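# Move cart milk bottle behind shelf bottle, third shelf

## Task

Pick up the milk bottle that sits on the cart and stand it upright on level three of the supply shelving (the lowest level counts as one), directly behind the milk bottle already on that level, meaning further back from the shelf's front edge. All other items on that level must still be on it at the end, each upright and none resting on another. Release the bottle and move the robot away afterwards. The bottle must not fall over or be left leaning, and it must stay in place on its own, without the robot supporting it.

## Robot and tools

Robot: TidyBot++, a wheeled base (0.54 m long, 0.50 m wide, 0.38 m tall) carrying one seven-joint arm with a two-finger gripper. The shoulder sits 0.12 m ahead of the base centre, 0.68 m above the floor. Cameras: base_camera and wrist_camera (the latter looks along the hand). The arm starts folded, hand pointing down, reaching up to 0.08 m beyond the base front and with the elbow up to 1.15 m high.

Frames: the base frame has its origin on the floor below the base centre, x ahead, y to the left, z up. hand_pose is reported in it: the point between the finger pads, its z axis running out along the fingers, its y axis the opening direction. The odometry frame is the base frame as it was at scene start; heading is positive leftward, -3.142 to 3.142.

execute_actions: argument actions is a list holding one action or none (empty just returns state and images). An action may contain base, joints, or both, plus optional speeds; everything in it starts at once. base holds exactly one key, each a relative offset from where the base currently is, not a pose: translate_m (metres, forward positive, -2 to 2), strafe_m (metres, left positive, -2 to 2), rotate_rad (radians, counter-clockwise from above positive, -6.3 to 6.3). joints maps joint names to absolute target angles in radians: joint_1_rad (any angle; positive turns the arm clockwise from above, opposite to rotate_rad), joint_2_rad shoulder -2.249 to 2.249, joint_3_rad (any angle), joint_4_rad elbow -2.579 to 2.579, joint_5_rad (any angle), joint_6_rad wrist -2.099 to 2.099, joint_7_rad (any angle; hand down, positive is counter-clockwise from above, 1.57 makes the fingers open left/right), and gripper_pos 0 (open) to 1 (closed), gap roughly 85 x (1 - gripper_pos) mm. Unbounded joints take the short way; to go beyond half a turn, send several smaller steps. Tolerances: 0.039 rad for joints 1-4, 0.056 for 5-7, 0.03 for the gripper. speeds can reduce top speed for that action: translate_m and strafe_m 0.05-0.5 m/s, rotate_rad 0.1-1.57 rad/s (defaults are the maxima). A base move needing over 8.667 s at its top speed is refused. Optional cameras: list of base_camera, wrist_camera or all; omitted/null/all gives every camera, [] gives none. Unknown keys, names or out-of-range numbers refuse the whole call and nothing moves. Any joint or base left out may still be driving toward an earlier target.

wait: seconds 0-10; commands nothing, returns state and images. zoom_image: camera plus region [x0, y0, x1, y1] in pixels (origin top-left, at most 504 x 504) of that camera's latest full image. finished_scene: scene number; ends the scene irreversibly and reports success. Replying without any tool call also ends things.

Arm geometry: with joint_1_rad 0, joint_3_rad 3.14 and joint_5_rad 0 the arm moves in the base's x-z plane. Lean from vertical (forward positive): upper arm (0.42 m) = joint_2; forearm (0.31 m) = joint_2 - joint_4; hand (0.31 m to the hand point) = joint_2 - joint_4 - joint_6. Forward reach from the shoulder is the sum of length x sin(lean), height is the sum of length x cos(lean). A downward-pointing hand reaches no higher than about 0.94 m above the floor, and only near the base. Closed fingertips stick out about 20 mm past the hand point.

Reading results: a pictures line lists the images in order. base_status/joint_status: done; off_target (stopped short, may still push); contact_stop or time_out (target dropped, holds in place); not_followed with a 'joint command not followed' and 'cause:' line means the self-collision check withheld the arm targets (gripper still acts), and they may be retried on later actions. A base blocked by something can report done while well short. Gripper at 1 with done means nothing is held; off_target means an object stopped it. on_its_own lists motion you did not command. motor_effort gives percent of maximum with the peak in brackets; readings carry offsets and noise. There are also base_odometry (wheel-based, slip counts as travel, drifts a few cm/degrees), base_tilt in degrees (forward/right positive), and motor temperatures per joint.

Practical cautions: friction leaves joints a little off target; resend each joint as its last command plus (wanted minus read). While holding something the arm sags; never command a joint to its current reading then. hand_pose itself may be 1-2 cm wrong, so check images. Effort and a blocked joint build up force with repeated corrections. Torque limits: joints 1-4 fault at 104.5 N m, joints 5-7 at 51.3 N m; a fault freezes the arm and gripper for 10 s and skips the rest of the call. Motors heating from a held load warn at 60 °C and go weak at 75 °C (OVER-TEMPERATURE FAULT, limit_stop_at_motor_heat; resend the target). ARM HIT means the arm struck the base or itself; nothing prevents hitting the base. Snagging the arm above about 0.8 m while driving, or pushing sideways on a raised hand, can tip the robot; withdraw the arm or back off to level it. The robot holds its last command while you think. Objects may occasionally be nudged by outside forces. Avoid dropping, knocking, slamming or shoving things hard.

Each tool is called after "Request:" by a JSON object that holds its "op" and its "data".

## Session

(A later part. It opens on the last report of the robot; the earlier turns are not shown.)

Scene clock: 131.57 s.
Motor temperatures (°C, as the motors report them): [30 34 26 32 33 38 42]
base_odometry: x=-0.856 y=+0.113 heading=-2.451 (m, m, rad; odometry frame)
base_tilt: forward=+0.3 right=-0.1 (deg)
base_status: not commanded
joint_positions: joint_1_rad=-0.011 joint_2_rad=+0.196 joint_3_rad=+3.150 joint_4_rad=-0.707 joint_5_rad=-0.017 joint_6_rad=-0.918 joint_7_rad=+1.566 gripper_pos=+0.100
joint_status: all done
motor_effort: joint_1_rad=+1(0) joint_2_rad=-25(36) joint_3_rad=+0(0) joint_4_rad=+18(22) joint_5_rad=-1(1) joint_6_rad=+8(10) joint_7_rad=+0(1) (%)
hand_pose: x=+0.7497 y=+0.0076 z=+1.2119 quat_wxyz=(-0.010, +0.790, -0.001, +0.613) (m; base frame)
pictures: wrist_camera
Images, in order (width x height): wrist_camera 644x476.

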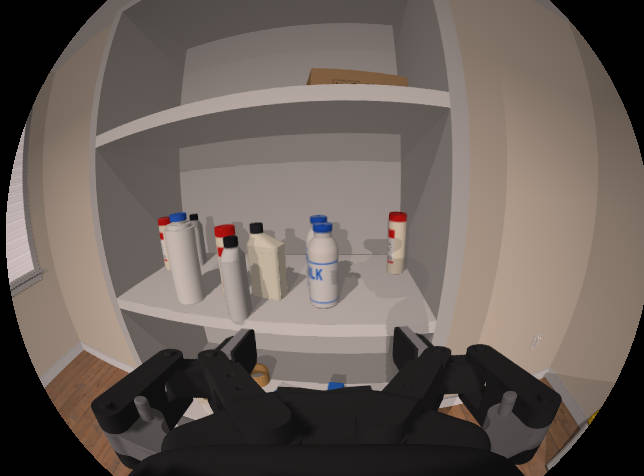

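Request:
{"op": "execute_actions", "data": {"actions": [{"joints":{"gripper_pos":0.75,"joint_2_rad":0.42,"joint_4_rad":-1.17,"joint_6_rad":0.04},"base":{"strafe_m":0.16}}], "cameras": []}}

Request:
{"op": "execute_actions", "data": {"actions": [{"base":{"translate_m":0.09}}], "cameras": ["wrist_camera"]}}

Scene clock: 134.20 s.
Motor temperatures (°C, as the motors report them): [30 34 26 32 33 38 42]
base_odometry: x=-0.754 y=-0.011 heading=-2.450 (m, m, rad; odometry frame)
base_tilt: forward=+0.3 right=-0.1 (deg)
base_status: done
joint_positions: joint_1_rad=-0.016 joint_2_rad=+0.422 joint_3_rad=+3.150 joint_4_rad=-1.165 joint_5_rad=-0.017 joint_6_rad=+0.006 joint_7_rad=+1.566 gripper_pos=+0.750
joint_status: all done
motor_effort: joint_1_rad=+0(3) joint_2_rad=-36(40) joint_3_rad=+1(3) joint_4_rad=+21(24) joint_5_rad=-1(2) joint_6_rad=+9(9) joint_7_rad=+0(0) (%)
hand_pose: x=+0.9172 y=+0.0094 z=+1.0574 quat_wxyz=(-0.009, +0.711, -0.003, +0.704) (m; base frame)
pictures: none
No camera images: the call's "cameras" was empty. Leave "cameras" out to get every camera's image.

Scene clock: 135.53 s.
Motor temperatures (°C, as the motors report them): [30 34 26 32 33 38 42]
base_odometry: x=-0.823 y=-0.068 heading=-2.450 (m, m, rad; odometry frame)
base_tilt: forward=+0.3 right=-0.1 (deg)
base_status: done
joint_positions: joint_1_rad=-0.016 joint_2_rad=+0.424 joint_3_rad=+3.150 joint_4_rad=-1.165 joint_5_rad=-0.017 joint_6_rad=+0.008 joint_7_rad=+1.566 gripper_pos=+0.750
joint_status: not commanded
motor_effort: joint_1_rad=+0(1) joint_2_rad=-37(40) joint_3_rad=+0(1) joint_4_rad=+21(22) joint_5_rad=-1(1) joint_6_rad=+9(9) joint_7_rad=+1(1) (%)
hand_pose: x=+0.9178 y=+0.0094 z=+1.0565 quat_wxyz=(-0.009, +0.711, -0.003, +0.704) (m; base frame)
pictures: wrist_camera
Images, in order (width x height): wrist_camera 644x476.

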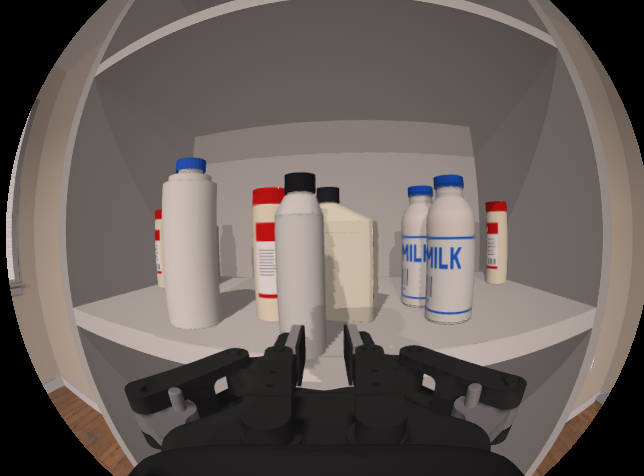

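Request:
{"op": "execute_actions", "data": {"actions": [{"joints":{"gripper_pos":0.25},"base":{"strafe_m":0.022}}], "cameras": []}}

Request:
{"op": "execute_actions", "data": {"actions": [{"base":{"translate_m":0.13},"speeds":{"translate_m":0.15}}], "cameras": ["wrist_camera"]}}

Scene clock: 136.60 s.
Motor temperatures (°C, as the motors report them): [30 34 26 32 33 38 42]
base_odometry: x=-0.809 y=-0.086 heading=-2.450 (m, m, rad; odometry frame)
base_tilt: forward=+0.3 right=-0.1 (deg)
base_status: done
joint_positions: joint_1_rad=-0.018 joint_2_rad=+0.424 joint_3_rad=+3.150 joint_4_rad=-1.165 joint_5_rad=-0.017 joint_6_rad=+0.008 joint_7_rad=+1.566 gripper_pos=+0.250
joint_status: all done
motor_effort: joint_1_rad=+0(3) joint_2_rad=-37(38) joint_3_rad=+0(3) joint_4_rad=+21(22) joint_5_rad=-1(1) joint_6_rad=+8(9) joint_7_rad=+0(1) (%)
hand_pose: x=+0.9178 y=+0.0105 z=+1.0565 quat_wxyz=(-0.010, +0.711, -0.003, +0.704) (m; base frame)
pictures: none
No camera images: the call's "cameras" was empty. Leave "cameras" out to get every camera's image.

Scene clock: 138.13 s.
Motor temperatures (°C, as the motors report them): [30 34 26 32 33 38 42]
base_odometry: x=-0.909 y=-0.169 heading=-2.450 (m, m, rad; odometry frame)
base_tilt: forward=+0.3 right=-0.1 (deg)
base_status: done
joint_positions: joint_1_rad=-0.018 joint_2_rad=+0.422 joint_3_rad=+3.150 joint_4_rad=-1.165 joint_5_rad=-0.017 joint_6_rad=+0.009 joint_7_rad=+1.566 gripper_pos=+0.250
joint_status: not commanded
motor_effort: joint_1_rad=+0(0) joint_2_rad=-36(39) joint_3_rad=+0(1) joint_4_rad=+21(23) joint_5_rad=-1(1) joint_6_rad=+8(9) joint_7_rad=+1(1) (%)
hand_pose: x=+0.9170 y=+0.0105 z=+1.0585 quat_wxyz=(-0.010, +0.710, -0.003, +0.705) (m; base frame)
pictures: wrist_camera
Images, in order (width x height): wrist_camera 644x476.

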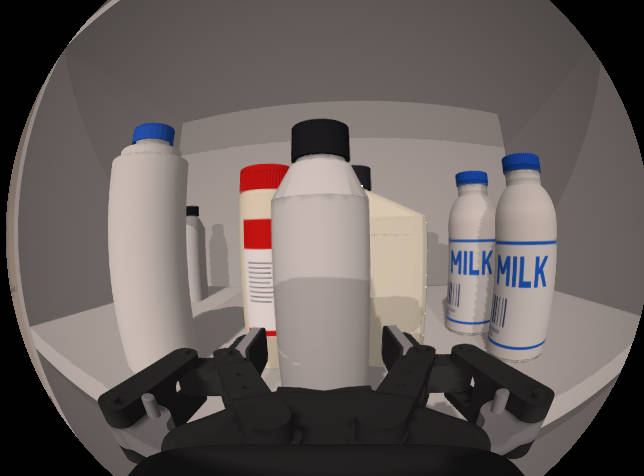

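Request:
{"op": "execute_actions", "data": {"actions": [{"joints":{"gripper_pos":1}}], "cameras": []}}

Request:
{"op": "execute_actions", "data": {"actions": [{"base":{"translate_m":0.035},"speeds":{"translate_m":0.05}}], "cameras": []}}

Request:
{"op": "execute_actions", "data": {"actions": [{"joints":{"gripper_pos":0.35}}], "cameras": []}}

Request:
{"op": "execute_actions", "data": {"actions": [{"base":{"translate_m":-0.35}}], "cameras": ["wrist_camera"]}}

Scene clock: 139.60 s.
Motor temperatures (°C, as the motors report them): [30 34 26 32 33 38 42]
base_odometry: x=-0.909 y=-0.169 heading=-2.450 (m, m, rad; odometry frame)
base_tilt: forward=+0.3 right=-0.1 (deg)
base_status: not commanded
joint_positions: joint_1_rad=-0.018 joint_2_rad=+0.422 joint_3_rad=+3.150 joint_4_rad=-1.165 joint_5_rad=-0.017 joint_6_rad=+0.009 joint_7_rad=+1.566 gripper_pos=+0.521
joint_status: gripper_pos off_target (ended at +0.521, target +1.000)
motor_effort: joint_1_rad=+0(0) joint_2_rad=-36(37) joint_3_rad=+0(1) joint_4_rad=+22(22) joint_5_rad=-1(1) joint_6_rad=+8(9) joint_7_rad=+0(0) (%)
hand_pose: x=+0.9170 y=+0.0105 z=+1.0585 quat_wxyz=(-0.010, +0.710, -0.003, +0.705) (m; base frame)
pictures: none
No camera images: the call's "cameras" was empty. Leave "cameras" out to get every camera's image.

Scene clock: 140.77 s.
Motor temperatures (°C, as the motors report them): [30 34 26 32 33 38 42]
base_odometry: x=-0.936 y=-0.191 heading=-2.450 (m, m, rad; odometry frame)
base_tilt: forward=+0.3 right=-0.1 (deg)
base_status: done
joint_positions: joint_1_rad=-0.018 joint_2_rad=+0.422 joint_3_rad=+3.150 joint_4_rad=-1.165 joint_5_rad=-0.017 joint_6_rad=+0.010 joint_7_rad=+1.566 gripper_pos=+0.521
joint_status: not commanded
motor_effort: joint_1_rad=+0(1) joint_2_rad=-37(39) joint_3_rad=+0(2) joint_4_rad=+21(24) joint_5_rad=-1(1) joint_6_rad=+9(11) joint_7_rad=+0(0) (%)
hand_pose: x=+0.9170 y=+0.0104 z=+1.0586 quat_wxyz=(-0.010, +0.709, -0.003, +0.705) (m; base frame)
pictures: none
No camera images: the call's "cameras" was empty. Leave "cameras" out to get every camera's image.

Scene clock: 141.67 s.
Motor temperatures (°C, as the motors report them): [30 34 26 32 33 38 42]
base_odometry: x=-0.936 y=-0.191 heading=-2.450 (m, m, rad; odometry frame)
base_tilt: forward=+0.3 right=-0.1 (deg)
base_status: not commanded
joint_positions: joint_1_rad=-0.018 joint_2_rad=+0.422 joint_3_rad=+3.150 joint_4_rad=-1.165 joint_5_rad=-0.017 joint_6_rad=+0.010 joint_7_rad=+1.566 gripper_pos=+0.350
joint_status: all done
motor_effort: joint_1_rad=+0(0) joint_2_rad=-37(37) joint_3_rad=+0(1) joint_4_rad=+22(22) joint_5_rad=-1(1) joint_6_rad=+8(9) joint_7_rad=+0(0) (%)
hand_pose: x=+0.9170 y=+0.0104 z=+1.0586 quat_wxyz=(-0.010, +0.709, -0.003, +0.705) (m; base frame)
pictures: none
No camera images: the call's "cameras" was empty. Leave "cameras" out to get every camera's image.

Scene clock: 143.83 s.
Motor temperatures (°C, as the motors report them): [30 34 26 32 33 38 42]
base_odometry: x=-0.666 y=+0.032 heading=-2.449 (m, m, rad; odometry frame)
base_tilt: forward=+0.3 right=-0.1 (deg)
base_status: done
joint_positions: joint_1_rad=-0.017 joint_2_rad=+0.415 joint_3_rad=+3.150 joint_4_rad=-1.165 joint_5_rad=-0.017 joint_6_rad=+0.011 joint_7_rad=+1.566 gripper_pos=+0.350
joint_status: not commanded
motor_effort: joint_1_rad=+1(6) joint_2_rad=-37(40) joint_3_rad=+0(4) joint_4_rad=+21(23) joint_5_rad=-1(1) joint_6_rad=+9(9) joint_7_rad=+1(0) (%)
hand_pose: x=+0.9145 y=+0.0095 z=+1.0638 quat_wxyz=(-0.009, +0.707, -0.003, +0.707) (m; base frame)
pictures: wrist_camera
Images, in order (width x height): wrist_camera 644x476.

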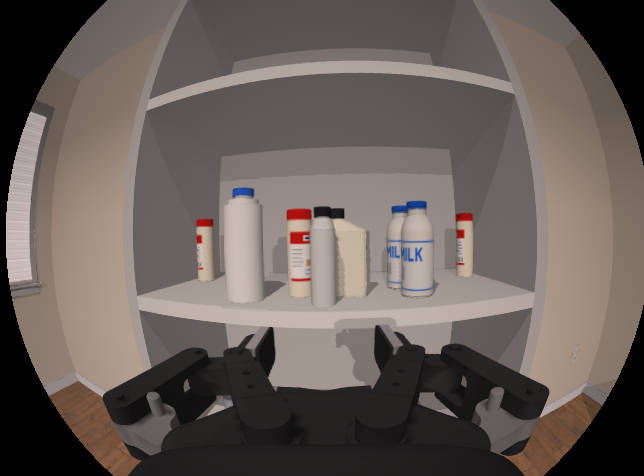

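Request:
{"op": "finished_scene", "data": {"scene": 2}}

The scene is finished: the task was done.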